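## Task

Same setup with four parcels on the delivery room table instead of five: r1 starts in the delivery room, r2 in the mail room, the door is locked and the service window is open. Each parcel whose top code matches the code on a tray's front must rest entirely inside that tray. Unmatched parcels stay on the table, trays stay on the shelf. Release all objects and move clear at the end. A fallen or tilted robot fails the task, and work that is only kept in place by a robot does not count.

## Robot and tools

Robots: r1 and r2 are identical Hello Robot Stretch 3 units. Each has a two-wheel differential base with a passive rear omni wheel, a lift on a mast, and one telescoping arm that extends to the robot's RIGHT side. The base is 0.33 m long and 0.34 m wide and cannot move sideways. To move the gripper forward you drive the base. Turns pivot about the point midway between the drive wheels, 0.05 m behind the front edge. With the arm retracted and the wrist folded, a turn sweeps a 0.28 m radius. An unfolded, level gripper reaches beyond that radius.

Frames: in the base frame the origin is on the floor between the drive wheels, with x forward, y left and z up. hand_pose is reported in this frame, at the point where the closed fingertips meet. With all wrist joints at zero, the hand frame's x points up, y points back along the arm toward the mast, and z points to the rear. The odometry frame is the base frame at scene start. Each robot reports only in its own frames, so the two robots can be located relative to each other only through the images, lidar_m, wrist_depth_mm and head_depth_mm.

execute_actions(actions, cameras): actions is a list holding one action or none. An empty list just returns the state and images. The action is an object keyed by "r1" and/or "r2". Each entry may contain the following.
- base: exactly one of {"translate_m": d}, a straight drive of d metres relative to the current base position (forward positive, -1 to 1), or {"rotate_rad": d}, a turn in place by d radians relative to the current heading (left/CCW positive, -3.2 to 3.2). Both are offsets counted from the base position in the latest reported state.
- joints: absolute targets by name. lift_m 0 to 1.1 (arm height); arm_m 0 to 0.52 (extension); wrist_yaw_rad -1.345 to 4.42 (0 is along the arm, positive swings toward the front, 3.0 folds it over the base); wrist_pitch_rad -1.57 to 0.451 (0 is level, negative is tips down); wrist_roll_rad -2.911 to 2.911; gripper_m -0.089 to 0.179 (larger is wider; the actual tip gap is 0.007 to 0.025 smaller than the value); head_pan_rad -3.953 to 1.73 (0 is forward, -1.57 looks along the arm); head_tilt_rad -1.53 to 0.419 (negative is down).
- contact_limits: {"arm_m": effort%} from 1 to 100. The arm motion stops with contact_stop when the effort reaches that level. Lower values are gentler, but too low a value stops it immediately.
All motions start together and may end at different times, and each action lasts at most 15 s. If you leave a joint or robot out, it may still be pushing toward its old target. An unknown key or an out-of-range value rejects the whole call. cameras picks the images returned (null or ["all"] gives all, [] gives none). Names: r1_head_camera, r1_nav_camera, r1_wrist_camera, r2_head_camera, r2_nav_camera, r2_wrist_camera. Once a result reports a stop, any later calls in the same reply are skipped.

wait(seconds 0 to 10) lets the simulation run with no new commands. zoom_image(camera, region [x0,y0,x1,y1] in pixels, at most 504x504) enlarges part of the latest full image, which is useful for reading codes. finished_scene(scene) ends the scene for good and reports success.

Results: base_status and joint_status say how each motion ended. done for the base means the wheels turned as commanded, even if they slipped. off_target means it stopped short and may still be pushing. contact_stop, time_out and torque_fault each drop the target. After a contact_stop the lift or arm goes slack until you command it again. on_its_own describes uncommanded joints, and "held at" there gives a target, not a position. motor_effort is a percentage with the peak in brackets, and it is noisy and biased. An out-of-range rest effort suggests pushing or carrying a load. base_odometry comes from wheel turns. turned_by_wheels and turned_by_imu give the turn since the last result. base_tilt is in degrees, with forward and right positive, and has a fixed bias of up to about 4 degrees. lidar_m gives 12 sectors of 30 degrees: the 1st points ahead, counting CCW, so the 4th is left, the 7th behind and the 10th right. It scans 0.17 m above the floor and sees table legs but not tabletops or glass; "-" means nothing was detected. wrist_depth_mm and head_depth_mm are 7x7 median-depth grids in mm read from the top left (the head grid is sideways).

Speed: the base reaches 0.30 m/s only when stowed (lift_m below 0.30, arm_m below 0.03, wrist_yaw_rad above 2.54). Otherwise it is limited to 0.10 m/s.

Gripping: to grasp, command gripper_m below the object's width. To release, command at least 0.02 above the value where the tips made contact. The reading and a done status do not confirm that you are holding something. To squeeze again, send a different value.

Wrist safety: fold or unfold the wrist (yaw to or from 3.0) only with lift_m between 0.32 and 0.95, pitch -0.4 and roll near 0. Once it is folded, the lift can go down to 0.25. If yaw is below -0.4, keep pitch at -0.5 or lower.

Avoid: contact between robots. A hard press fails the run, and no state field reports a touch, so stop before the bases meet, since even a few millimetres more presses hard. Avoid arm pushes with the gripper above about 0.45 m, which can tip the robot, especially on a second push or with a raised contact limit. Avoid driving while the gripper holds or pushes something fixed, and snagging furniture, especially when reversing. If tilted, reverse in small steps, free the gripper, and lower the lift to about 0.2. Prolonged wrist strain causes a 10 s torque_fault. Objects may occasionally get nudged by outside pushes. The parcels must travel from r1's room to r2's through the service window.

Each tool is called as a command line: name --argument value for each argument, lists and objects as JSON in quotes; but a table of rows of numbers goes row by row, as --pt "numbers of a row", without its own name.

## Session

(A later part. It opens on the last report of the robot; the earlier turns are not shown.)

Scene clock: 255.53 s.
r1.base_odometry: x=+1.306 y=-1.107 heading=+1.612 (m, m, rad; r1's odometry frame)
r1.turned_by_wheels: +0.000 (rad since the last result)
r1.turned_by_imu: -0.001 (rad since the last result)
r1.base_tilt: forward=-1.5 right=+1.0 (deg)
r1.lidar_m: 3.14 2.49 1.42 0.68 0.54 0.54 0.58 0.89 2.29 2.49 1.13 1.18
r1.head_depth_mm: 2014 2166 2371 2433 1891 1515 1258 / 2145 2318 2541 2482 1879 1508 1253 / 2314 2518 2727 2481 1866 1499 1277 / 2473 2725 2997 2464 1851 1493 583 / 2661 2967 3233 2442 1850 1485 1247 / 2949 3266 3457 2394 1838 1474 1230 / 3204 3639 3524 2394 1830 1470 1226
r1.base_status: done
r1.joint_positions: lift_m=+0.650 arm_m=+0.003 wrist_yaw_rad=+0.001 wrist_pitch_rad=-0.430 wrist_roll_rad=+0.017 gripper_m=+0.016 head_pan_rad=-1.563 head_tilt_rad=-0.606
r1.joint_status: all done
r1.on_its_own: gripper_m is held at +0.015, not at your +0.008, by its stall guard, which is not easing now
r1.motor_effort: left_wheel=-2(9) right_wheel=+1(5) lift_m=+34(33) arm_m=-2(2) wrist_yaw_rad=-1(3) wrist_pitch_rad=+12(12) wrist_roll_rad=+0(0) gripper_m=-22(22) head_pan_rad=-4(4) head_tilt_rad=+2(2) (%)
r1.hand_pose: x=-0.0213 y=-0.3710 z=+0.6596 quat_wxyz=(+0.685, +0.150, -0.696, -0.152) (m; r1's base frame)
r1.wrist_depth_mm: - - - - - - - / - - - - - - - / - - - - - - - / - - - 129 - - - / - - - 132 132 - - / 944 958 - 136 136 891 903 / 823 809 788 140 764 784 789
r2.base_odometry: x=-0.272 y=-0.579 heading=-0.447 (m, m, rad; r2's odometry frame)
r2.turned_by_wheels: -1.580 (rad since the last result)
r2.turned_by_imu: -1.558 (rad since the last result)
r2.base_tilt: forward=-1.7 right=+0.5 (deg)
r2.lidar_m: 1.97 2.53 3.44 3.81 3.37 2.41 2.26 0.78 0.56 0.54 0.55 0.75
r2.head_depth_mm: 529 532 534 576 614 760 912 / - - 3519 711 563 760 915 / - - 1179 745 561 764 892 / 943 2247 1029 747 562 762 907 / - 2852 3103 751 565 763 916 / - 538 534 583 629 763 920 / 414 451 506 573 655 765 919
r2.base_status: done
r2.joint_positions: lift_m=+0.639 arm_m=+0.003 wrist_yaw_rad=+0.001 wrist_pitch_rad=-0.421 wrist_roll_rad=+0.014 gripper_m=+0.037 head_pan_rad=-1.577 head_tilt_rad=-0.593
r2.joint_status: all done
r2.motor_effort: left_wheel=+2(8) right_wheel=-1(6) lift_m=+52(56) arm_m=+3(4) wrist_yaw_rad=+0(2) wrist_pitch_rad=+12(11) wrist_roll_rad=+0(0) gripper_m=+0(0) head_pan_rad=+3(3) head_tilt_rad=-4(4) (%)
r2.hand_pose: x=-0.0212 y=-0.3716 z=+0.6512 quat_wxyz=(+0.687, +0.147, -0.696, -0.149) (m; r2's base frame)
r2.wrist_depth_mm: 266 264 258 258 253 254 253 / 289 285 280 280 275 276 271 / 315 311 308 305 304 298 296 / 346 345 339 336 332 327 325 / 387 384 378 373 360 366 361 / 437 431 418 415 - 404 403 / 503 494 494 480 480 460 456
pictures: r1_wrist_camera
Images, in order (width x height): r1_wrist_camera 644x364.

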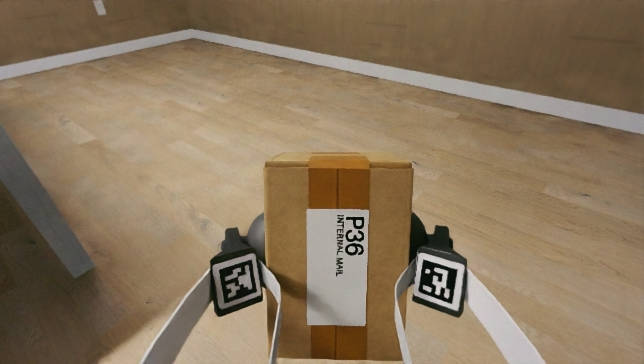

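execute_actions --actions '[{"r1": {"base": {"rotate_rad": -2.245}, "joints": {"lift_m": 1.08, "wrist_pitch_rad": -1.55, "arm_m": 0.17, "head_tilt_rad": -0.7}}, "r2": {"base": {"rotate_rad": 0.018}, "joints": {"lift_m": 1.06, "wrist_pitch_rad": -1.55, "gripper_m": 0.14, "arm_m": 0.12, "head_tilt_rad": -0.7}}}]' --cameras '["r1_head_camera", "r1_wrist_camera", "r2_head_camera", "r2_wrist_camera"]'

Scene clock: 265.90 s.
r1.base_odometry: x=+1.306 y=-1.107 heading=-0.633 (m, m, rad; r1's odometry frame)
r1.turned_by_wheels: -2.245 (rad since the last result)
r1.turned_by_imu: -2.213 (rad since the last result)
r1.base_tilt: forward=-1.5 right=+0.9 (deg)
r1.lidar_m: 1.87 2.37 3.17 1.14 1.30 2.58 2.29 0.78 0.56 0.54 0.56 0.75
r1.head_depth_mm: - - 542 624 737 898 1126 / - - 622 630 698 898 1119 / - - - - 402 879 1121 / 752 1240 1411 613 401 855 1115 / - - 2907 645 562 895 1116 / - - 757 623 733 892 1117 / 442 482 529 620 731 893 1108
r1.base_status: done
r1.joint_positions: lift_m=+1.080 arm_m=+0.170 wrist_yaw_rad=+0.000 wrist_pitch_rad=-1.543 wrist_roll_rad=+0.017 gripper_m=+0.016 head_pan_rad=-1.563 head_tilt_rad=-0.691
r1.joint_status: all done
r1.on_its_own: gripper_m is held at +0.015, not at your +0.008, by its stall guard, which is not easing now
r1.motor_effort: left_wheel=+0(4) right_wheel=-1(5) lift_m=+33(34) arm_m=+2(1) wrist_yaw_rad=+0(0) wrist_pitch_rad=-2(12) wrist_roll_rad=+0(0) gripper_m=-22(22) head_pan_rad=-3(3) head_tilt_rad=-4(14) (%)
r1.hand_pose: x=-0.0216 y=-0.2978 z=+0.9616 quat_wxyz=(+0.503, +0.489, -0.511, -0.498) (m; r1's base frame)
r1.wrist_depth_mm: 586 229 235 238 622 637 647 / - - - - - - - / - - - - - - - / - - - 128 - - - / - - - 132 132 - - / - - - 135 136 - - / - - - 140 - - -
r2.base_odometry: x=-0.272 y=-0.579 heading=-0.429 (m, m, rad; r2's odometry frame)
r2.turned_by_wheels: +0.018 (rad since the last result)
r2.turned_by_imu: +0.018 (rad since the last result)
r2.base_tilt: forward=-1.7 right=+0.5 (deg)
r2.lidar_m: 2.10 2.55 3.51 3.80 3.34 2.39 2.02 0.76 0.56 0.54 0.56 0.76
r2.head_depth_mm: - - - 610 707 888 1097 / - - - 623 741 877 1102 / - - - - 775 884 1119 / 711 1232 1400 640 745 886 1104 / - 2398 2568 642 726 921 1113 / 495 496 544 604 732 896 1106 / 413 471 535 618 731 902 1120
r2.base_status: done
r2.joint_positions: lift_m=+1.059 arm_m=+0.120 wrist_yaw_rad=+0.001 wrist_pitch_rad=-1.543 wrist_roll_rad=+0.014 gripper_m=+0.140 head_pan_rad=-1.577 head_tilt_rad=-0.691
r2.joint_status: all done
r2.motor_effort: left_wheel=+0(3) right_wheel=+0(2) lift_m=+52(52) arm_m=+4(4) wrist_yaw_rad=+0(1) wrist_pitch_rad=-3(10) wrist_roll_rad=+0(0) gripper_m=+0(81) head_pan_rad=+3(3) head_tilt_rad=-6(17) (%)
r2.hand_pose: x=-0.0216 y=-0.2475 z=+0.9410 quat_wxyz=(+0.504, +0.490, -0.510, -0.497) (m; r2's base frame)
r2.wrist_depth_mm: 761 758 747 737 741 722 721 / - - - - - - - / - - - - - - - / - - - - - - - / - - - - - - - / - - - - - - - / - - - - - - -
pictures: r1_head_camera (sideways: a quarter turn clockwise sets it upright), r1_wrist_camera, r2_head_camera (sideways: a quarter turn clockwise sets it upright), r2_wrist_camera
Images, in order (width x height): r1_head_camera 896x504, r1_wrist_camera 644x364, r2_head_camera 896x504, r2_wrist_camera 644x364.

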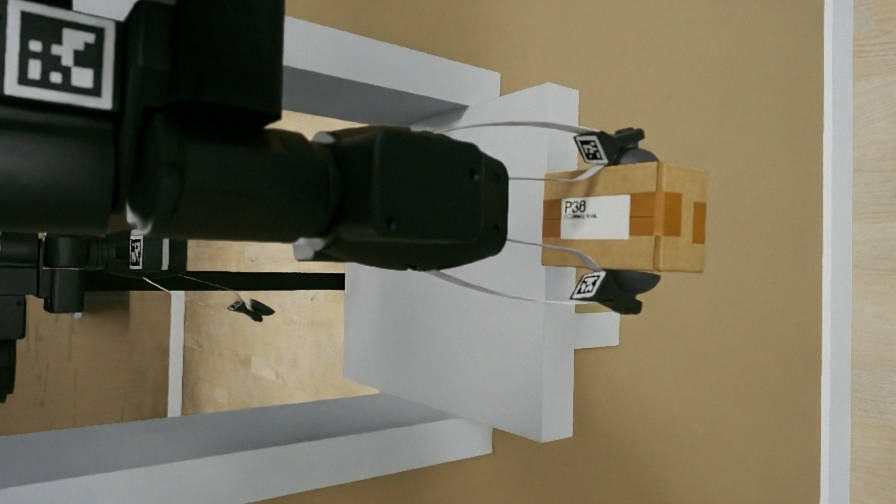

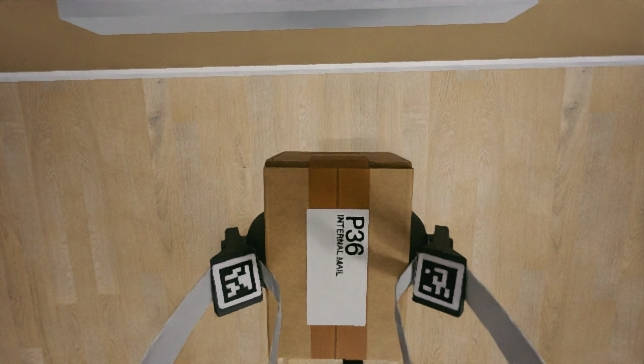

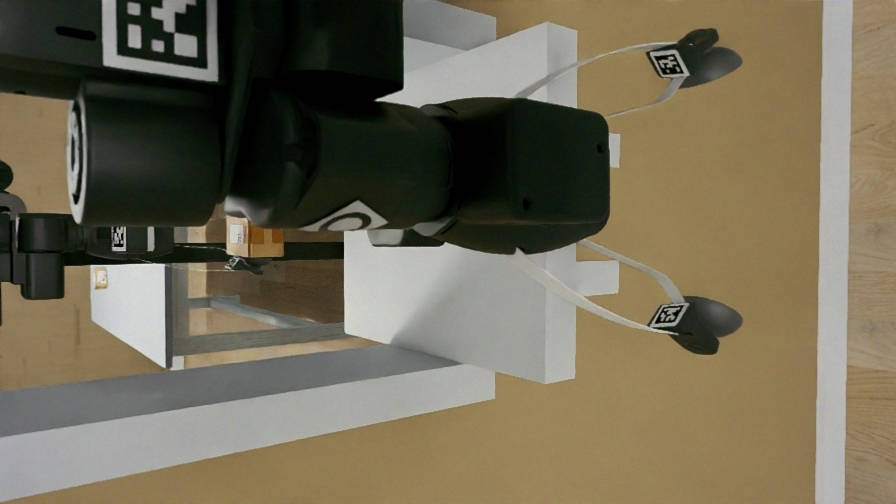

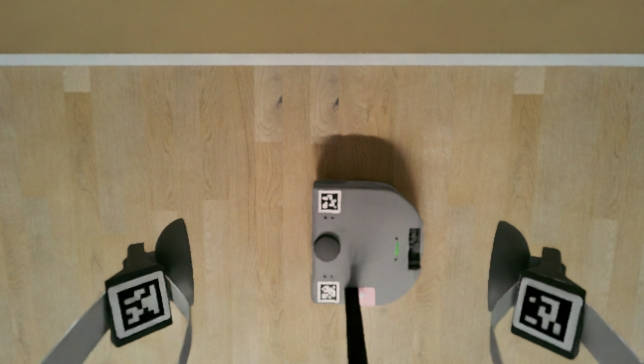

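execute_actions --actions '[{"r1": {"base": {"translate_m": 0.031}, "joints": {"lift_m": 1.06, "arm_m": 0.48}, "contact_limits": {"arm_m": 20}}}]' --cameras '["r1_head_camera", "r1_wrist_camera", "r2_head_camera"]'

Scene clock: 278.00 s.
r1.base_odometry: x=+1.331 y=-1.125 heading=-0.633 (m, m, rad; r1's odometry frame)
r1.turned_by_wheels: +0.000 (rad since the last result)
r1.turned_by_imu: +0.001 (rad since the last result)
r1.base_tilt: forward=-1.5 right=+1.0 (deg)
r1.lidar_m: 1.87 2.33 3.16 1.13 1.40 2.62 2.29 0.78 0.56 0.54 0.55 0.75
r1.head_depth_mm: - 540 550 610 736 896 1117 / - - 2834 651 571 895 1115 / - - 2948 631 567 892 1115 / 762 1273 2778 624 565 892 1118 / - - 2909 646 730 891 1110 / 531 542 559 618 730 891 1111 / 417 467 539 619 729 892 1111
r1.base_status: done
r1.joint_positions: lift_m=+1.060 arm_m=+0.480 wrist_yaw_rad=+0.000 wrist_pitch_rad=-1.544 wrist_roll_rad=+0.017 gripper_m=+0.016 head_pan_rad=-1.563 head_tilt_rad=-0.691
r1.joint_status: all done
r1.on_its_own: gripper_m is held at +0.015, not at your +0.008, by its stall guard, which is not easing now
r1.motor_effort: left_wheel=+0(4) right_wheel=-1(2) lift_m=+21(27) arm_m=+3(4) wrist_yaw_rad=+1(1) wrist_pitch_rad=-2(2) wrist_roll_rad=+0(0) gripper_m=-23(22) head_pan_rad=-4(3) head_tilt_rad=-5(4) (%)
r1.contact_limits: arm_m 20 (drawing in: default 24, maximum 39; extending or still: default 32, maximum 53)
r1.hand_pose: x=-0.0216 y=-0.6076 z=+0.9422 quat_wxyz=(+0.502, +0.489, -0.511, -0.498) (m; r1's base frame)
r1.wrist_depth_mm: - 191 190 188 186 185 185 / - 194 194 193 192 191 191 / 189 201 199 198 197 195 187 / 183 207 205 129 200 200 189 / 183 213 210 132 132 206 190 / 182 219 - 136 135 212 189 / 182 227 224 140 217 218 191
r2.base_odometry: x=-0.272 y=-0.579 heading=-0.429 (m, m, rad; r2's odometry frame)
r2.turned_by_wheels: +0.000 (rad since the last result)
r2.turned_by_imu: +0.000 (rad since the last result)
r2.base_tilt: forward=-1.6 right=+0.5 (deg)
r2.lidar_m: 2.10 2.55 3.53 3.81 3.30 2.40 2.02 0.76 0.56 0.54 0.56 0.77
r2.head_depth_mm: - - - 608 709 887 1093 / - - - 626 740 883 1103 / 432 - - - 774 884 1109 / 434 2120 2721 639 744 885 1106 / 3062 2394 2552 642 728 920 1104 / 495 495 543 604 731 899 1108 / 414 470 534 617 734 902 1119
r2.base_status: not commanded
r2.joint_positions: lift_m=+1.059 arm_m=+0.120 wrist_yaw_rad=+0.001 wrist_pitch_rad=-1.543 wrist_roll_rad=+0.014 gripper_m=+0.140 head_pan_rad=-1.577 head_tilt_rad=-0.691
r2.joint_status: not commanded
r2.motor_effort: left_wheel=-1(0) right_wheel=+1(1) lift_m=+52(53) arm_m=+4(4) wrist_yaw_rad=+0(0) wrist_pitch_rad=-3(3) wrist_roll_rad=+0(0) gripper_m=+0(0) head_pan_rad=+3(4) head_tilt_rad=-6(5) (%)
r2.hand_pose: x=-0.0216 y=-0.2475 z=+0.9410 quat_wxyz=(+0.504, +0.490, -0.510, -0.497) (m; r2's base frame)
r2.wrist_depth_mm: 764 758 743 732 732 727 725 / - - - - - - - / - - - - - - - / - - - - - - - / - - - - - - - / - - - - - - - / - - - - - - -
pictures: r1_head_camera (sideways: a quarter turn clockwise sets it upright), r1_wrist_camera, r2_head_camera (sideways: a quarter turn clockwise sets it upright)
Images, in order (width x height): r1_head_camera 896x504, r1_wrist_camera 644x364, r2_head_camera 896x504.

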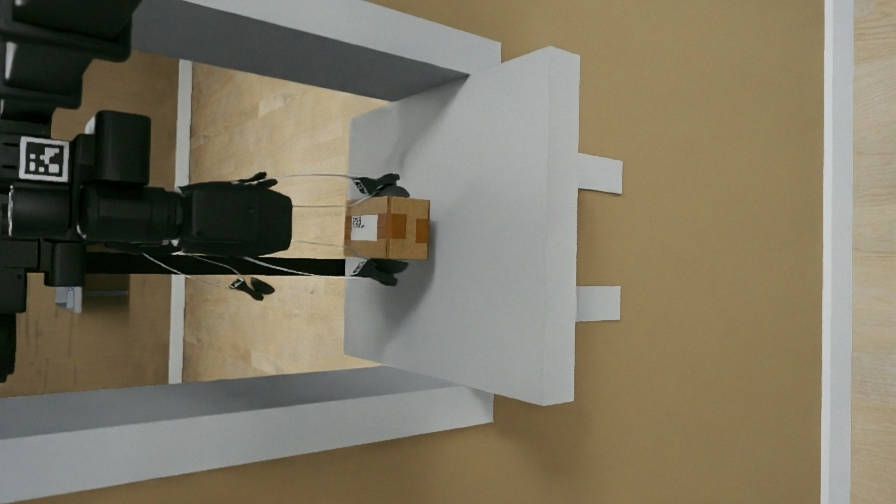

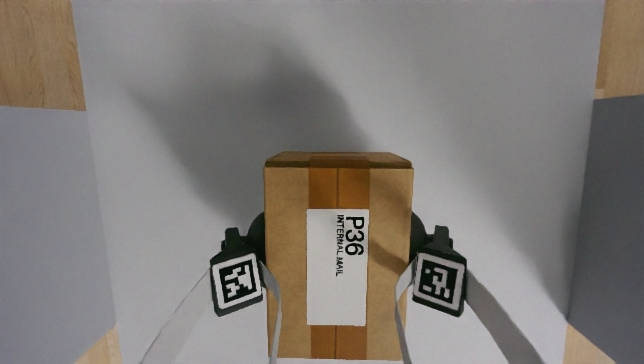

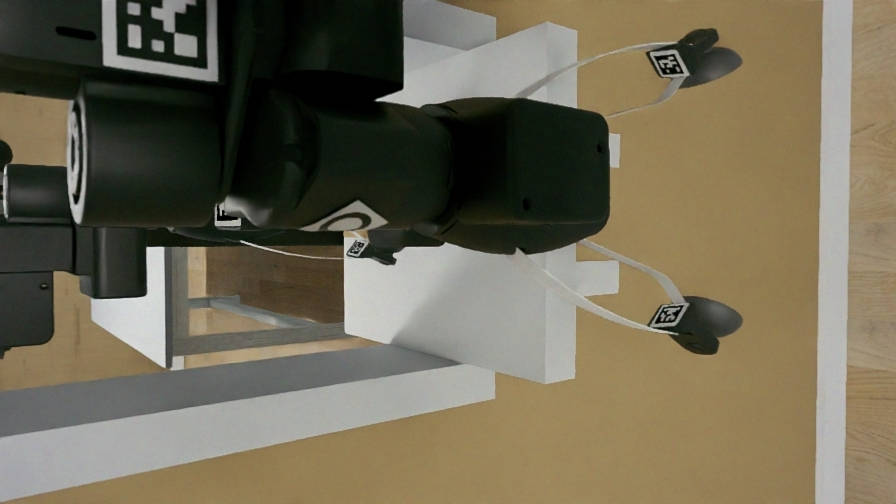

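execute_actions --actions '[{"r1": {"joints": {"lift_m": 1.038}}, "r2": {"joints": {"arm_m": 0.16}}}]' --cameras '[]'

Scene clock: 281.50 s.
r1.base_odometry: x=+1.331 y=-1.125 heading=-0.633 (m, m, rad; r1's odometry frame)
r1.turned_by_wheels: +0.000 (rad since the last result)
r1.turned_by_imu: +0.000 (rad since the last result)
r1.base_tilt: forward=-1.5 right=+1.0 (deg)
r1.lidar_m: 1.87 2.34 3.16 1.13 1.40 2.62 2.29 0.78 0.56 0.54 0.55 0.75
r1.head_depth_mm: - 539 552 613 735 896 1123 / - - 2832 650 570 898 1118 / - - 2838 631 566 893 1117 / 718 1258 1369 627 564 893 1113 / - - 2922 645 731 895 1112 / 532 542 559 618 729 894 1112 / 417 467 538 620 730 889 1112
r1.base_status: not commanded
r1.joint_positions: lift_m=+1.038 arm_m=+0.480 wrist_yaw_rad=+0.000 wrist_pitch_rad=-1.544 wrist_roll_rad=+0.017 gripper_m=+0.016 head_pan_rad=-1.563 head_tilt_rad=-0.691
r1.joint_status: all done
r1.on_its_own: gripper_m is held at +0.015, not at your +0.008, by its stall guard, which is not easing now
r1.motor_effort: left_wheel=+0(0) right_wheel=-1(2) lift_m=+21(19) arm_m=+3(3) wrist_yaw_rad=+0(0) wrist_pitch_rad=-2(2) wrist_roll_rad=+0(0) gripper_m=-23(22) head_pan_rad=-4(3) head_tilt_rad=-4(4) (%)
r1.hand_pose: x=-0.0216 y=-0.6076 z=+0.9202 quat_wxyz=(+0.502, +0.489, -0.511, -0.498) (m; r1's base frame)
r1.wrist_depth_mm: 172 169 169 167 166 165 164 / - 174 172 172 171 169 169 / 180 180 177 176 176 173 171 / 181 184 182 129 177 179 177 / 183 191 186 132 132 182 180 / 182 194 - 136 136 188 185 / 182 201 199 140 194 194 189
r2.base_odometry: x=-0.272 y=-0.579 heading=-0.429 (m, m, rad; r2's odometry frame)
r2.turned_by_wheels: +0.000 (rad since the last result)
r2.turned_by_imu: +0.000 (rad since the last result)
r2.base_tilt: forward=-1.6 right=+0.5 (deg)
r2.lidar_m: 2.10 2.55 3.52 3.82 3.32 2.39 2.03 0.76 0.56 0.54 0.56 0.76
r2.head_depth_mm: - - 567 610 691 877 1093 / - - - 638 553 883 1102 / - - - - 748 887 1107 / 434 548 2716 641 556 889 1107 / 530 2438 2567 642 722 920 1113 / 496 495 545 605 730 896 1114 / 413 471 536 618 735 902 1114
r2.base_status: not commanded
r2.joint_positions: lift_m=+1.059 arm_m=+0.160 wrist_yaw_rad=+0.001 wrist_pitch_rad=-1.543 wrist_roll_rad=+0.014 gripper_m=+0.140 head_pan_rad=-1.577 head_tilt_rad=-0.691
r2.joint_status: all done
r2.motor_effort: left_wheel=+0(0) right_wheel=+1(1) lift_m=+53(52) arm_m=+4(5) wrist_yaw_rad=-1(1) wrist_pitch_rad=-3(3) wrist_roll_rad=+0(0) gripper_m=+0(0) head_pan_rad=+3(4) head_tilt_rad=-6(4) (%)
r2.hand_pose: x=-0.0216 y=-0.2874 z=+0.9411 quat_wxyz=(+0.504, +0.490, -0.510, -0.497) (m; r2's base frame)
r2.wrist_depth_mm: 620 624 616 605 600 595 593 / - - - - - - - / - - - - - - - / - - - - - - - / - - - - - - - / - - - - - - - / - - - - - - -
pictures: none
No camera images: the call's "cameras" was empty. Leave "cameras" out to get every camera's image.

execute_actions --actions '[{"r1": {"joints": {"gripper_m": 0.11}}}]' --cameras '["r1_wrist_camera"]'

Scene clock: 285.60 s.
r1.base_odometry: x=+1.331 y=-1.125 heading=-0.633 (m, m, rad; r1's odometry frame)
r1.turned_by_wheels: +0.000 (rad since the last result)
r1.turned_by_imu: +0.001 (rad since the last result)
r1.base_tilt: forward=-1.7 right=+1.0 (deg)
r1.lidar_m: 1.87 2.34 3.15 1.13 1.40 2.61 2.29 0.78 0.56 0.54 0.55 0.75
r1.head_depth_mm: - 539 552 611 734 897 1124 / - - 2845 649 570 897 1117 / - - 2822 631 567 895 1118 / 716 1256 1338 626 564 892 1114 / - - 2916 645 732 892 1116 / 531 543 559 619 733 892 1110 / 418 468 538 621 729 891 1107
r1.base_status: not commanded
r1.joint_positions: lift_m=+1.038 arm_m=+0.480 wrist_yaw_rad=+0.000 wrist_pitch_rad=-1.544 wrist_roll_rad=+0.017 gripper_m=+0.110 head_pan_rad=-1.563 head_tilt_rad=-0.691
r1.joint_status: all done
r1.motor_effort: left_wheel=+0(0) right_wheel=-1(2) lift_m=+20(20) arm_m=+3(3) wrist_yaw_rad=+1(1) wrist_pitch_rad=-2(2) wrist_roll_rad=+0(0) gripper_m=+0(95) head_pan_rad=-4(3) head_tilt_rad=-4(4) (%)
r1.hand_pose: x=-0.0216 y=-0.6075 z=+0.9202 quat_wxyz=(+0.502, +0.489, -0.511, -0.498) (m; r1's base frame)
r1.wrist_depth_mm: 172 169 169 167 166 165 164 / - 174 173 172 171 169 168 / 180 179 178 176 175 174 171 / 181 184 183 131 178 178 175 / 183 190 187 134 135 183 181 / 183 195 193 138 139 - 186 / 182 200 198 142 194 195 182
r2.base_odometry: x=-0.272 y=-0.579 heading=-0.429 (m, m, rad; r2's odometry frame)
r2.turned_by_wheels: +0.000 (rad since the last result)
r2.turned_by_imu: +0.000 (rad since the last result)
r2.base_tilt: forward=-1.6 right=+0.5 (deg)
r2.lidar_m: 2.10 2.56 3.54 3.81 3.32 2.39 2.02 0.76 0.56 0.54 0.56 0.77
r2.head_depth_mm: - - 567 609 690 880 1095 / - - - 635 552 880 1100 / - - - - 743 885 1107 / 434 546 2704 644 557 887 1107 / 530 2399 2594 642 721 919 1109 / 496 496 545 605 731 899 1109 / 414 471 537 619 732 901 1115
r2.base_status: not commanded
r2.joint_positions: lift_m=+1.059 arm_m=+0.160 wrist_yaw_rad=+0.001 wrist_pitch_rad=-1.543 wrist_roll_rad=+0.014 gripper_m=+0.140 head_pan_rad=-1.577 head_tilt_rad=-0.691
r2.joint_status: not commanded
r2.motor_effort: left_wheel=+0(1) right_wheel=+1(1) lift_m=+53(52) arm_m=+4(4) wrist_yaw_rad=+0(1) wrist_pitch_rad=-3(3) wrist_roll_rad=+0(0) gripper_m=+0(0) head_pan_rad=+3(3) head_tilt_rad=-5(5) (%)
r2.hand_pose: x=-0.0216 y=-0.2874 z=+0.9411 quat_wxyz=(+0.504, +0.490, -0.510, -0.497) (m; r2's base frame)
r2.wrist_depth_mm: 624 619 614 609 609 603 591 / - - - - - - - / - - - - - - - / - - - - - - - / - - - - - - - / - - - - - - - / - - - - - - -
pictures: r1_wrist_camera
Images, in order (width x height): r1_wrist_camera 644x364.

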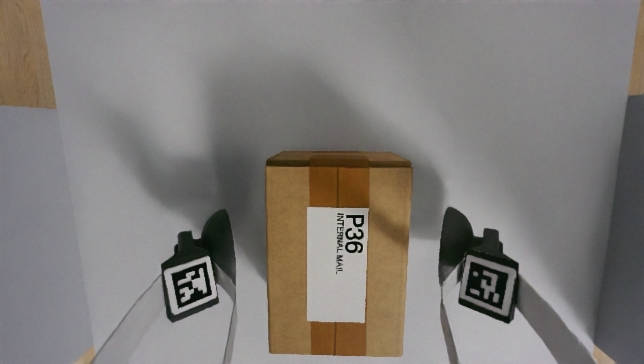

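execute_actions --actions '[{"r1": {"joints": {"arm_m": 0.15, "lift_m": 1.05}}, "r2": {"joints": {"arm_m": 0.478, "lift_m": 1.052}, "contact_limits": {"arm_m": 15}}}]' --cameras '["r2_wrist_camera", "r2_head_camera"]'

Scene clock: 298.57 s.
r1.base_odometry: x=+1.331 y=-1.125 heading=-0.633 (m, m, rad; r1's odometry frame)
r1.turned_by_wheels: +0.000 (rad since the last result)
r1.turned_by_imu: +0.001 (rad since the last result)
r1.base_tilt: forward=-1.5 right=+1.0 (deg)
r1.lidar_m: 1.86 2.34 3.15 1.13 1.40 2.61 2.29 0.78 0.56 0.54 0.55 0.75
r1.head_depth_mm: - - - 611 734 899 1121 / - - - 647 572 924 1119 / 980 - - - 767 895 1112 / 438 1207 1372 674 752 894 1117 / 496 - 2921 643 729 922 1111 / 531 542 559 620 733 891 1111 / 418 468 538 620 732 888 1108
r1.base_status: not commanded
r1.joint_positions: lift_m=+1.050 arm_m=+0.150 wrist_yaw_rad=+0.000 wrist_pitch_rad=-1.544 wrist_roll_rad=+0.017 gripper_m=+0.110 head_pan_rad=-1.563 head_tilt_rad=-0.691
r1.joint_status: all done
r1.motor_effort: left_wheel=+0(0) right_wheel=+0(1) lift_m=+32(36) arm_m=-2(6) wrist_yaw_rad=+0(0) wrist_pitch_rad=-2(2) wrist_roll_rad=+0(0) gripper_m=+0(1) head_pan_rad=-4(3) head_tilt_rad=-4(4) (%)
r1.hand_pose: x=-0.0216 y=-0.2779 z=+0.9316 quat_wxyz=(+0.502, +0.489, -0.511, -0.498) (m; r1's base frame)
r1.wrist_depth_mm: 652 654 673 686 688 704 730 / - - - - - - - / - - - - - - - / - - - - - - - / - - - - - - - / - - - - - - - / - - - - - - -
r2.base_odometry: x=-0.272 y=-0.579 heading=-0.429 (m, m, rad; r2's odometry frame)
r2.turned_by_wheels: +0.000 (rad since the last result)
r2.turned_by_imu: +0.000 (rad since the last result)
r2.base_tilt: forward=-1.6 right=+0.4 (deg)
r2.lidar_m: 2.09 2.56 3.53 3.81 3.31 2.39 2.02 0.76 0.56 0.54 0.56 0.77
r2.head_depth_mm: - 566 566 609 700 877 1100 / - - 2840 634 552 886 1106 / - 2176 2603 614 554 886 1103 / 729 2387 2695 617 555 890 1107 / - 2387 2563 643 729 891 1109 / 496 495 545 604 729 895 1109 / 414 471 536 620 733 900 1120
r2.base_status: not commanded
r2.joint_positions: lift_m=+1.053 arm_m=+0.478 wrist_yaw_rad=+0.000 wrist_pitch_rad=-1.544 wrist_roll_rad=+0.014 gripper_m=+0.140 head_pan_rad=-1.577 head_tilt_rad=-0.691
r2.joint_status: all done
r2.motor_effort: left_wheel=-1(0) right_wheel=+1(1) lift_m=+12(45) arm_m=+4(5) wrist_yaw_rad=+0(1) wrist_pitch_rad=-3(3) wrist_roll_rad=+0(0) gripper_m=+0(0) head_pan_rad=+4(3) head_tilt_rad=-5(5) (%)
r2.contact_limits: arm_m 15 (drawing in: default 17, maximum 29; extending or still: default 25, maximum 40)
r2.hand_pose: x=-0.0216 y=-0.6053 z=+0.9348 quat_wxyz=(+0.503, +0.490, -0.510, -0.497) (m; r2's base frame)
r2.wrist_depth_mm: - 183 181 179 177 175 173 / - 187 184 183 180 178 176 / 193 190 188 186 184 181 180 / 191 194 192 175 187 186 182 / 193 198 196 141 141 189 186 / 193 - 200 145 144 194 189 / - 209 205 148 197 197 187
pictures: r2_head_camera (sideways: a quarter turn clockwise sets it upright), r2_wrist_camera
Images, in order (width x height): r2_head_camera 896x504, r2_wrist_camera 644x364.

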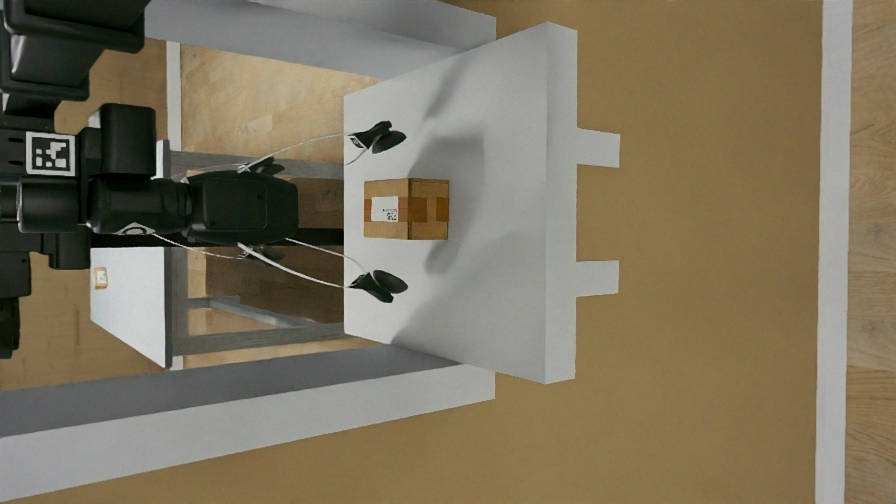

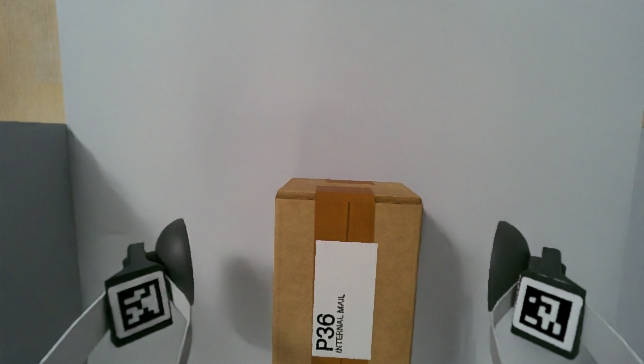

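execute_actions --actions '[{"r1": {"base": {"rotate_rad": -0.5}, "joints": {"arm_m": 0.03, "lift_m": 1.09, "gripper_m": 0.15}}, "r2": {"joints": {"arm_m": 0.463, "lift_m": 1.043, "gripper_m": 0.012}}}]' --cameras '["r2_wrist_camera"]'

Scene clock: 326.97 s.
r1.base_odometry: x=+1.331 y=-1.125 heading=-1.133 (m, m, rad; r1's odometry frame)
r1.turned_by_wheels: -0.500 (rad since the last result)
r1.turned_by_imu: -0.492 (rad since the last result)
r1.base_tilt: forward=-1.4 right=+1.0 (deg)
r1.lidar_m: 0.77 2.01 2.34 3.24 1.63 1.19 2.60 2.07 0.76 0.56 0.54 0.56
r1.head_depth_mm: - - - - 1243 1430 1237 / - - - - - - 1152 / - - - - - - 1150 / 489 554 621 688 - - 1170 / 464 516 581 651 787 977 1137 / 465 542 656 641 713 848 990 / - - 2881 614 537 787 942
r1.base_status: done
r1.joint_positions: lift_m=+1.090 arm_m=+0.030 wrist_yaw_rad=+0.000 wrist_pitch_rad=-1.544 wrist_roll_rad=+0.017 gripper_m=+0.150 head_pan_rad=-1.563 head_tilt_rad=-0.692
r1.joint_status: all done
r1.motor_effort: left_wheel=+1(5) right_wheel=-2(5) lift_m=+33(34) arm_m=-2(2) wrist_yaw_rad=+0(0) wrist_pitch_rad=-2(2) wrist_roll_rad=+0(0) gripper_m=+0(95) head_pan_rad=-5(4) head_tilt_rad=-4(4) (%)
r1.hand_pose: x=-0.0216 y=-0.1578 z=+0.9716 quat_wxyz=(+0.502, +0.489, -0.510, -0.498) (m; r1's base frame)
r1.wrist_depth_mm: 523 647 865 - - - - / 657 881 - - - - - / 855 - - - - - - / - - - - - - - / - - - - - - - / - - - - - - - / - - - - - - -
r2.base_odometry: x=-0.272 y=-0.579 heading=-0.429 (m, m, rad; r2's odometry frame)
r2.turned_by_wheels: +0.000 (rad since the last result)
r2.turned_by_imu: +0.000 (rad since the last result)
r2.base_tilt: forward=-1.5 right=+0.5 (deg)
r2.lidar_m: 2.10 2.55 3.51 3.81 3.30 2.39 2.02 0.76 0.56 0.54 0.56 0.77
r2.head_depth_mm: - 566 565 609 698 876 1100 / - - 2847 637 553 881 1095 / - 2858 2339 613 553 885 1101 / 886 3586 2752 615 556 891 1102 / - 2278 2597 641 729 890 1113 / 495 494 544 603 731 896 1115 / 414 469 535 619 733 900 1118
r2.base_status: not commanded
r2.joint_positions: lift_m=+1.044 arm_m=+0.463 wrist_yaw_rad=+0.000 wrist_pitch_rad=-1.544 wrist_roll_rad=+0.014 gripper_m=+0.013 head_pan_rad=-1.577 head_tilt_rad=-0.691
r2.joint_status: all done
r2.motor_effort: left_wheel=-1(1) right_wheel=+1(1) lift_m=+12(10) arm_m=-3(6) wrist_yaw_rad=+0(1) wrist_pitch_rad=-3(3) wrist_roll_rad=+0(0) gripper_m=-16(92) head_pan_rad=+3(3) head_tilt_rad=-5(5) (%)
r2.hand_pose: x=-0.0216 y=-0.5912 z=+0.9258 quat_wxyz=(+0.503, +0.490, -0.510, -0.497) (m; r2's base frame)
r2.wrist_depth_mm: 177 174 172 170 168 166 165 / - 177 175 174 171 170 167 / 182 182 179 177 175 173 171 / 186 185 182 126 132 176 174 / 188 189 186 128 128 180 178 / 191 193 - 131 130 182 182 / 193 197 196 134 133 187 185
pictures: r2_wrist_camera
Images, in order (width x height): r2_wrist_camera 644x364.

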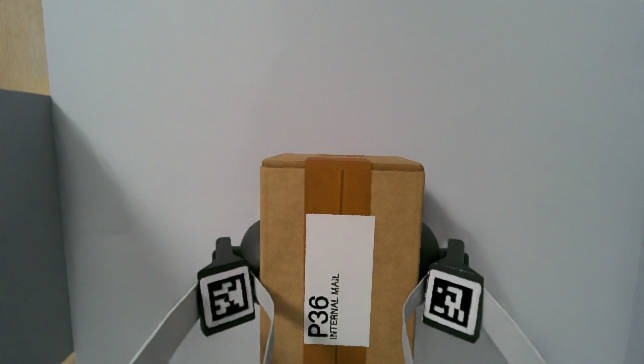

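execute_actions --actions '[{"r1": {"base": {"rotate_rad": -1.63}, "joints": {"head_pan_rad": -2.6, "head_tilt_rad": -0.6}}, "r2": {"joints": {"arm_m": 0.17, "lift_m": 1.056, "gripper_m": 0.006, "head_pan_rad": -0.3, "head_tilt_rad": -0.3}}}]' --cameras '["r2_wrist_camera"]'

Scene clock: 345.63 s.
r1.base_odometry: x=+1.331 y=-1.125 heading=-2.762 (m, m, rad; r1's odometry frame)
r1.turned_by_wheels: -1.630 (rad since the last result)
r1.turned_by_imu: -1.607 (rad since the last result)
r1.base_tilt: forward=-1.7 right=+1.1 (deg)
r1.lidar_m: 0.57 0.54 0.55 0.72 1.68 2.32 3.04 1.13 1.19 2.65 2.51 0.81
r1.head_depth_mm: - - - 2388 1898 1512 1259 / - - - 2474 1890 1506 1256 / - - - 1327 1739 1500 1250 / - - - 2257 1859 1489 1242 / - - 1284 2236 1839 1482 1241 / - - 1285 2127 1837 1479 1241 / - - 1344 1333 1561 1465 1260
r1.base_status: done
r1.joint_positions: lift_m=+1.090 arm_m=+0.030 wrist_yaw_rad=+0.000 wrist_pitch_rad=-1.544 wrist_roll_rad=+0.017 gripper_m=+0.150 head_pan_rad=-2.593 head_tilt_rad=-0.606
r1.joint_status: all done
r1.motor_effort: left_wheel=+1(5) right_wheel=-2(4) lift_m=+33(33) arm_m=-2(3) wrist_yaw_rad=+0(0) wrist_pitch_rad=-2(2) wrist_roll_rad=+0(0) gripper_m=+0(0) head_pan_rad=-4(44) head_tilt_rad=+2(11) (%)
r1.hand_pose: x=-0.0216 y=-0.1578 z=+0.9716 quat_wxyz=(+0.502, +0.489, -0.510, -0.498) (m; r1's base frame)
r1.wrist_depth_mm: - - - - - - - / - - - - - - - / 930 - - - - - - / 825 - - - - - - / 737 938 - - - - - / 687 - - - - - - / 609 807 - - - - -
r2.base_odometry: x=-0.272 y=-0.579 heading=-0.429 (m, m, rad; r2's odometry frame)
r2.turned_by_wheels: +0.000 (rad since the last result)
r2.turned_by_imu: +0.000 (rad since the last result)
r2.base_tilt: forward=-1.7 right=+0.5 (deg)
r2.lidar_m: 2.11 2.55 3.53 3.81 3.30 2.38 2.03 0.76 0.56 0.54 0.56 0.77
r2.head_depth_mm: 813 835 859 877 905 934 963 / 979 1009 1044 1081 1122 1159 1204 / 1234 1283 1335 1399 1462 1540 1476 / 1664 1746 1864 1971 2127 1893 1515 / 2105 2223 2373 2452 2533 1985 1518 / 2072 2176 2300 2396 2518 1972 1519 / 2014 2112 2207 2306 2459 1999 1527
r2.base_status: not commanded
r2.joint_positions: lift_m=+1.055 arm_m=+0.170 wrist_yaw_rad=+0.000 wrist_pitch_rad=-1.544 wrist_roll_rad=+0.014 gripper_m=+0.007 head_pan_rad=-0.307 head_tilt_rad=-0.310
r2.joint_status: all done
r2.motor_effort: left_wheel=+0(0) right_wheel=+0(1) lift_m=+53(54) arm_m=-4(0) wrist_yaw_rad=+0(0) wrist_pitch_rad=-3(3) wrist_roll_rad=+0(0) gripper_m=-18(52) head_pan_rad=+4(43) head_tilt_rad=+5(31) (%)
r2.hand_pose: x=-0.0216 y=-0.2982 z=+0.9370 quat_wxyz=(+0.503, +0.490, -0.510, -0.497) (m; r2's base frame)
r2.wrist_depth_mm: 587 203 202 200 198 196 195 / - - - - - 978 971 / - - - - - - - / - - - 126 132 - - / - - - 128 127 - - / - - - 131 129 - - / - - - 133 133 - -
pictures: r2_wrist_camera
Images, in order (width x height): r2_wrist_camera 644x364.

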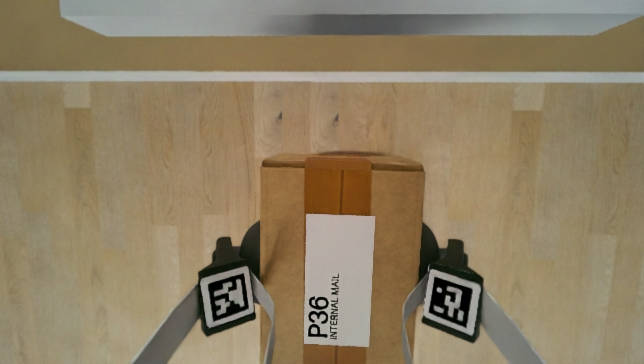

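execute_actions --actions '[{"r1": {"base": {"translate_m": -0.27}}, "r2": {"base": {"rotate_rad": 1.645}, "joints": {"arm_m": 0.003, "lift_m": 0.74, "head_pan_rad": 0.0, "head_tilt_rad": -0.2}}}]' --cameras '[]'

execute_actions --actions '[{"r1": {"base": {"translate_m": -0.66}}, "r2": {"base": {"translate_m": 1.0}, "joints": {"lift_m": 0.29, "wrist_yaw_rad": 2.6, "wrist_pitch_rad": -0.4}}}]' --cameras '["r1_nav_camera", "r2_head_camera", "r2_wrist_camera"]'

Scene clock: 354.90 s.
r1.base_odometry: x=+1.582 y=-1.025 heading=-2.762 (m, m, rad; r1's odometry frame)
r1.turned_by_wheels: +0.000 (rad since the last result)
r1.turned_by_imu: -0.001 (rad since the last result)
r1.base_tilt: forward=-1.5 right=+1.1 (deg)
r1.lidar_m: 0.81 0.76 0.78 1.02 2.12 2.16 2.84 0.89 1.06 2.80 2.66 1.15
r1.head_depth_mm: - - - 2405 1877 1510 1258 / - - - 2470 1867 1508 1256 / - - - 2481 1855 1490 1247 / - - - 1052 1237 1413 1247 / - - 1289 1045 1849 1484 1237 / - - 1272 1043 1842 1478 1241 / - - 1339 1036 1777 1470 1265
r1.base_status: done
r1.joint_positions: lift_m=+1.090 arm_m=+0.030 wrist_yaw_rad=+0.000 wrist_pitch_rad=-1.544 wrist_roll_rad=+0.017 gripper_m=+0.150 head_pan_rad=-2.593 head_tilt_rad=-0.606
r1.joint_status: not commanded
r1.motor_effort: left_wheel=+0(3) right_wheel=-2(5) lift_m=+33(32) arm_m=-2(2) wrist_yaw_rad=+0(0) wrist_pitch_rad=-2(2) wrist_roll_rad=+0(0) gripper_m=+0(0) head_pan_rad=-4(4) head_tilt_rad=+3(2) (%)
r1.hand_pose: x=-0.0216 y=-0.1578 z=+0.9716 quat_wxyz=(+0.502, +0.489, -0.510, -0.498) (m; r1's base frame)
r1.wrist_depth_mm: - - - - - - - / - - - - - - - / - - - - - - - / - - - - - - - / - - - - - - - / 910 - - - - - - / 810 - - - - - -
r2.base_odometry: x=-0.272 y=-0.579 heading=+1.216 (m, m, rad; r2's odometry frame)
r2.turned_by_wheels: +1.645 (rad since the last result)
r2.turned_by_imu: +1.622 (rad since the last result)
r2.base_tilt: forward=-1.6 right=+0.5 (deg)
r2.lidar_m: 3.81 3.08 2.33 1.56 0.71 0.55 0.54 0.57 0.83 2.46 2.62 3.81
r2.head_depth_mm: 2605 3445 3435 3622 3487 2278 1686 / 2610 3402 3574 3660 3377 2273 1671 / 2601 3483 3567 3658 3446 2273 1706 / 2620 3474 3692 3665 3541 2263 1707 / 2629 3568 3679 3828 3439 2291 1688 / 2564 3599 3810 3908 3518 2294 1717 / 2633 3607 3793 3871 3529 2270 1701
r2.base_status: done
r2.joint_positions: lift_m=+0.741 arm_m=+0.003 wrist_yaw_rad=+0.000 wrist_pitch_rad=-1.544 wrist_roll_rad=+0.014 gripper_m=+0.007 head_pan_rad=-0.007 head_tilt_rad=-0.211
r2.joint_status: all done
r2.motor_effort: left_wheel=-1(6) right_wheel=+2(6) lift_m=+13(43) arm_m=-3(4) wrist_yaw_rad=+1(0) wrist_pitch_rad=-3(3) wrist_roll_rad=+0(0) gripper_m=-18(18) head_pan_rad=+4(27) head_tilt_rad=+5(18) (%)
r2.hand_pose: x=-0.0216 y=-0.1311 z=+0.6227 quat_wxyz=(+0.503, +0.490, -0.510, -0.497) (m; r2's base frame)
r2.wrist_depth_mm: 780 769 767 755 744 743 736 / 802 787 783 774 762 766 721 / 819 791 796 793 777 761 710 / 830 818 806 126 125 783 699 / 843 836 834 128 127 790 682 / 862 850 - 131 129 802 690 / 882 891 861 134 133 822 678
pictures: none
No camera images: the call's "cameras" was empty. Leave "cameras" out to get every camera's image.

Scene clock: 362.57 s.
r1.base_odometry: x=+2.195 y=-0.781 heading=-2.762 (m, m, rad; r1's odometry frame)
r1.turned_by_wheels: +0.000 (rad since the last result)
r1.turned_by_imu: -0.003 (rad since the last result)
r1.base_tilt: forward=-1.6 right=+1.0 (deg)
r1.lidar_m: 1.39 1.31 1.34 1.73 1.75 1.79 2.35 1.78 0.44 0.46 3.02 2.00
r1.head_depth_mm: - - - 2396 1879 1513 1257 / - - - 2477 1878 1505 1260 / - - - 2456 1869 1499 1247 / - - - 2425 1856 1496 1239 / - - 3150 2410 1844 1486 1240 / - - 1449 2203 1833 1478 1243 / - - 1344 1026 1769 1469 1261
r1.base_status: done
r1.joint_positions: lift_m=+1.090 arm_m=+0.030 wrist_yaw_rad=+0.000 wrist_pitch_rad=-1.544 wrist_roll_rad=+0.017 gripper_m=+0.150 head_pan_rad=-2.593 head_tilt_rad=-0.606
r1.joint_status: not commanded
r1.motor_effort: left_wheel=+1(4) right_wheel=-1(5) lift_m=+33(33) arm_m=-2(2) wrist_yaw_rad=+0(0) wrist_pitch_rad=-2(2) wrist_roll_rad=+0(0) gripper_m=+0(1) head_pan_rad=-4(4) head_tilt_rad=+2(3) (%)
r1.hand_pose: x=-0.0216 y=-0.1578 z=+0.9716 quat_wxyz=(+0.502, +0.489, -0.510, -0.498) (m; r1's base frame)
r1.wrist_depth_mm: - - - - - - - / - - - - - - - / - - - - - - - / - - - - - - - / - - - - - - - / - - - - - - - / - - - - - - -
r2.base_odometry: x=+0.076 y=+0.358 heading=+1.216 (m, m, rad; r2's odometry frame)
r2.turned_by_wheels: +0.000 (rad since the last result)
r2.turned_by_imu: -0.001 (rad since the last result)
r2.base_tilt: forward=-1.6 right=+0.5 (deg)
r2.lidar_m: 2.79 2.96 2.29 2.23 2.00 1.57 1.54 1.63 2.37 2.54 2.71 2.85
r2.head_depth_mm: 2397 2471 2565 2655 2757 2256 1681 / 2406 2495 2597 2656 2770 2278 1694 / 2494 2548 2622 2677 2787 2264 1682 / 2483 2543 2653 2769 2864 2254 1681 / 2493 2605 2667 2750 2851 2287 1700 / 2543 2636 2739 2819 2890 2278 1702 / 2583 2656 2776 2853 2915 2291 1704
r2.base_status: done
r2.joint_positions: lift_m=+0.291 arm_m=+0.003 wrist_yaw_rad=+2.598 wrist_pitch_rad=-0.431 wrist_roll_rad=+0.014 gripper_m=+0.007 head_pan_rad=-0.007 head_tilt_rad=-0.210
r2.joint_status: all done
r2.motor_effort: left_wheel=-1(7) right_wheel=+1(7) lift_m=+13(11) arm_m=-3(3) wrist_yaw_rad=+2(5) wrist_pitch_rad=+17(16) wrist_roll_rad=+0(0) gripper_m=-18(18) head_pan_rad=+3(3) head_tilt_rad=+5(5) (%)
r2.hand_pose: x=+0.0939 y=+0.0422 z=+0.3006 quat_wxyz=(+0.331, +0.710, -0.042, +0.620) (m; r2's base frame)
r2.wrist_depth_mm: - - - - - - - / - - - - - - - / - - - - 990 970 956 / 801 803 777 126 134 758 743 / 649 640 636 128 127 621 610 / 551 540 - 130 130 516 518 / - 479 461 133 133 449 449
pictures: r1_nav_camera (sideways: a quarter turn counterclockwise sets it upright), r2_head_camera (sideways: a quarter turn clockwise sets it upright), r2_wrist_camera
Images, in order (width x height): r1_nav_camera 672x504, r2_head_camera 896x504, r2_wrist_camera 644x364.

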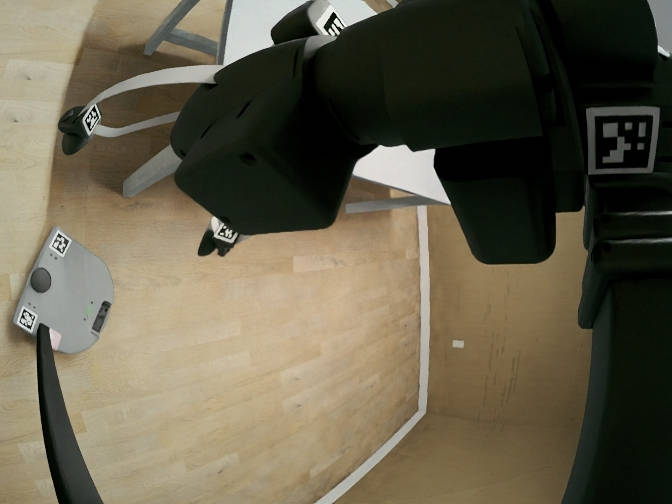

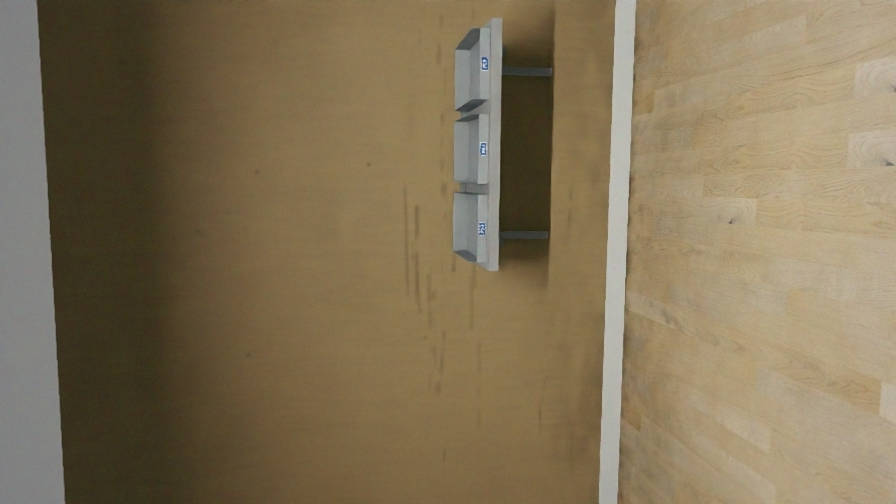

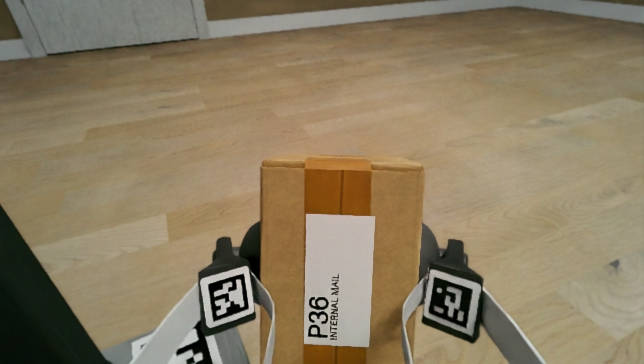

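execute_actions --actions '[{"r1": {"base": {"rotate_rad": 0.58}, "joints": {"arm_m": 0.36, "head_pan_rad": -1.9, "head_tilt_rad": -0.75}}, "r2": {"base": {"translate_m": 1.0}, "joints": {"head_tilt_rad": -0.35}}}]' --cameras '["r1_head_camera", "r2_head_camera"]'

Scene clock: 373.83 s.
r1.base_odometry: x=+2.195 y=-0.781 heading=-2.182 (m, m, rad; r1's odometry frame)
r1.turned_by_wheels: +0.580 (rad since the last result)
r1.turned_by_imu: +0.573 (rad since the last result)
r1.base_tilt: forward=-1.5 right=+1.0 (deg)
r1.lidar_m: 1.32 1.36 1.82 1.75 1.81 2.47 1.79 0.44 0.48 3.01 1.87 1.37
r1.head_depth_mm: 3190 3460 1107 835 673 698 1180 / 3099 3313 1097 832 729 1342 998 / 2917 3229 1092 887 1555 1367 1174 / 2765 3095 2337 1829 1543 1363 1174 / 2655 2985 2691 2004 1617 1355 1162 / 2686 2883 2608 1993 1610 1348 1161 / - - 2510 1979 1607 1347 1155
r1.base_status: done
r1.joint_positions: lift_m=+1.090 arm_m=+0.360 wrist_yaw_rad=+0.000 wrist_pitch_rad=-1.544 wrist_roll_rad=+0.017 gripper_m=+0.150 head_pan_rad=-1.907 head_tilt_rad=-0.741
r1.joint_status: all done
r1.motor_effort: left_wheel=-3(5) right_wheel=+2(6) lift_m=+33(32) arm_m=+3(2) wrist_yaw_rad=+1(0) wrist_pitch_rad=-2(2) wrist_roll_rad=+0(0) gripper_m=+0(0) head_pan_rad=+4(41) head_tilt_rad=-4(17) (%)
r1.hand_pose: x=-0.0216 y=-0.4874 z=+0.9716 quat_wxyz=(+0.502, +0.489, -0.511, -0.498) (m; r1's base frame)
r1.wrist_depth_mm: - - - - - - 350 / - - - - - - 352 / - - - - - - 362 / - - - - - - 369 / - - - - - - 380 / - - - - - - 384 / - - - - - - 396
r2.base_odometry: x=+0.423 y=+1.296 heading=+1.216 (m, m, rad; r2's odometry frame)
r2.turned_by_wheels: +0.000 (rad since the last result)
r2.turned_by_imu: -0.001 (rad since the last result)
r2.base_tilt: forward=-1.6 right=+0.5 (deg)
r2.lidar_m: 1.79 1.91 2.21 2.17 2.29 2.58 2.54 2.69 2.66 2.61 2.37 1.83
r2.head_depth_mm: 1471 1559 1654 1658 1891 1889 1473 / 1492 1576 1668 1699 1880 1875 1466 / 1502 1595 1695 1714 1933 1873 1470 / 1515 1603 1708 1743 1948 1885 1466 / 1539 1630 1727 1837 1950 1895 1478 / 1548 1646 1740 1870 1992 1886 1474 / 1571 1658 1758 1888 2000 1883 1475
r2.base_status: done
r2.joint_positions: lift_m=+0.291 arm_m=+0.003 wrist_yaw_rad=+2.598 wrist_pitch_rad=-0.431 wrist_roll_rad=+0.014 gripper_m=+0.007 head_pan_rad=-0.007 head_tilt_rad=-0.346
r2.joint_status: all done
r2.motor_effort: left_wheel=-1(7) right_wheel=+2(7) lift_m=+12(12) arm_m=-3(3) wrist_yaw_rad=+2(2) wrist_pitch_rad=+17(17) wrist_roll_rad=+0(0) gripper_m=-18(18) head_pan_rad=+3(4) head_tilt_rad=-2(19) (%)
r2.hand_pose: x=+0.0939 y=+0.0423 z=+0.3006 quat_wxyz=(+0.331, +0.710, -0.042, +0.620) (m; r2's base frame)
r2.wrist_depth_mm: - - - - - - - / - - - - - - - / - - - - 982 965 973 / 795 785 784 126 134 754 750 / 641 646 627 128 127 615 619 / 547 539 - 130 129 518 511 / - 482 461 133 133 451 450
pictures: r1_head_camera (sideways: a quarter turn clockwise sets it upright), r2_head_camera (sideways: a quarter turn clockwise sets it upright)
Images, in order (width x height): r1_head_camera 896x504, r2_head_camera 896x504.

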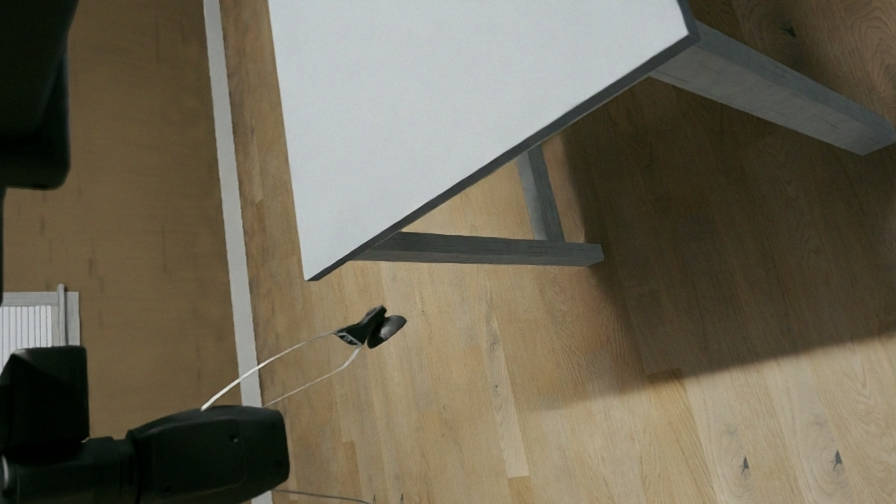

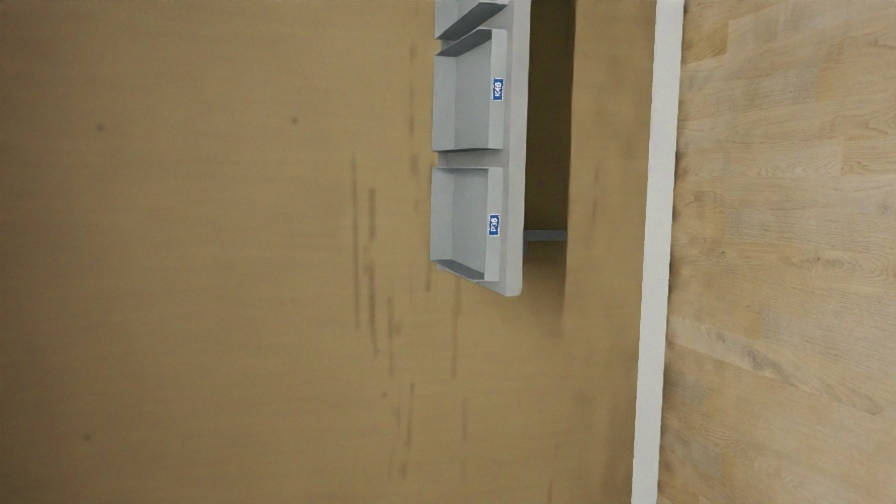

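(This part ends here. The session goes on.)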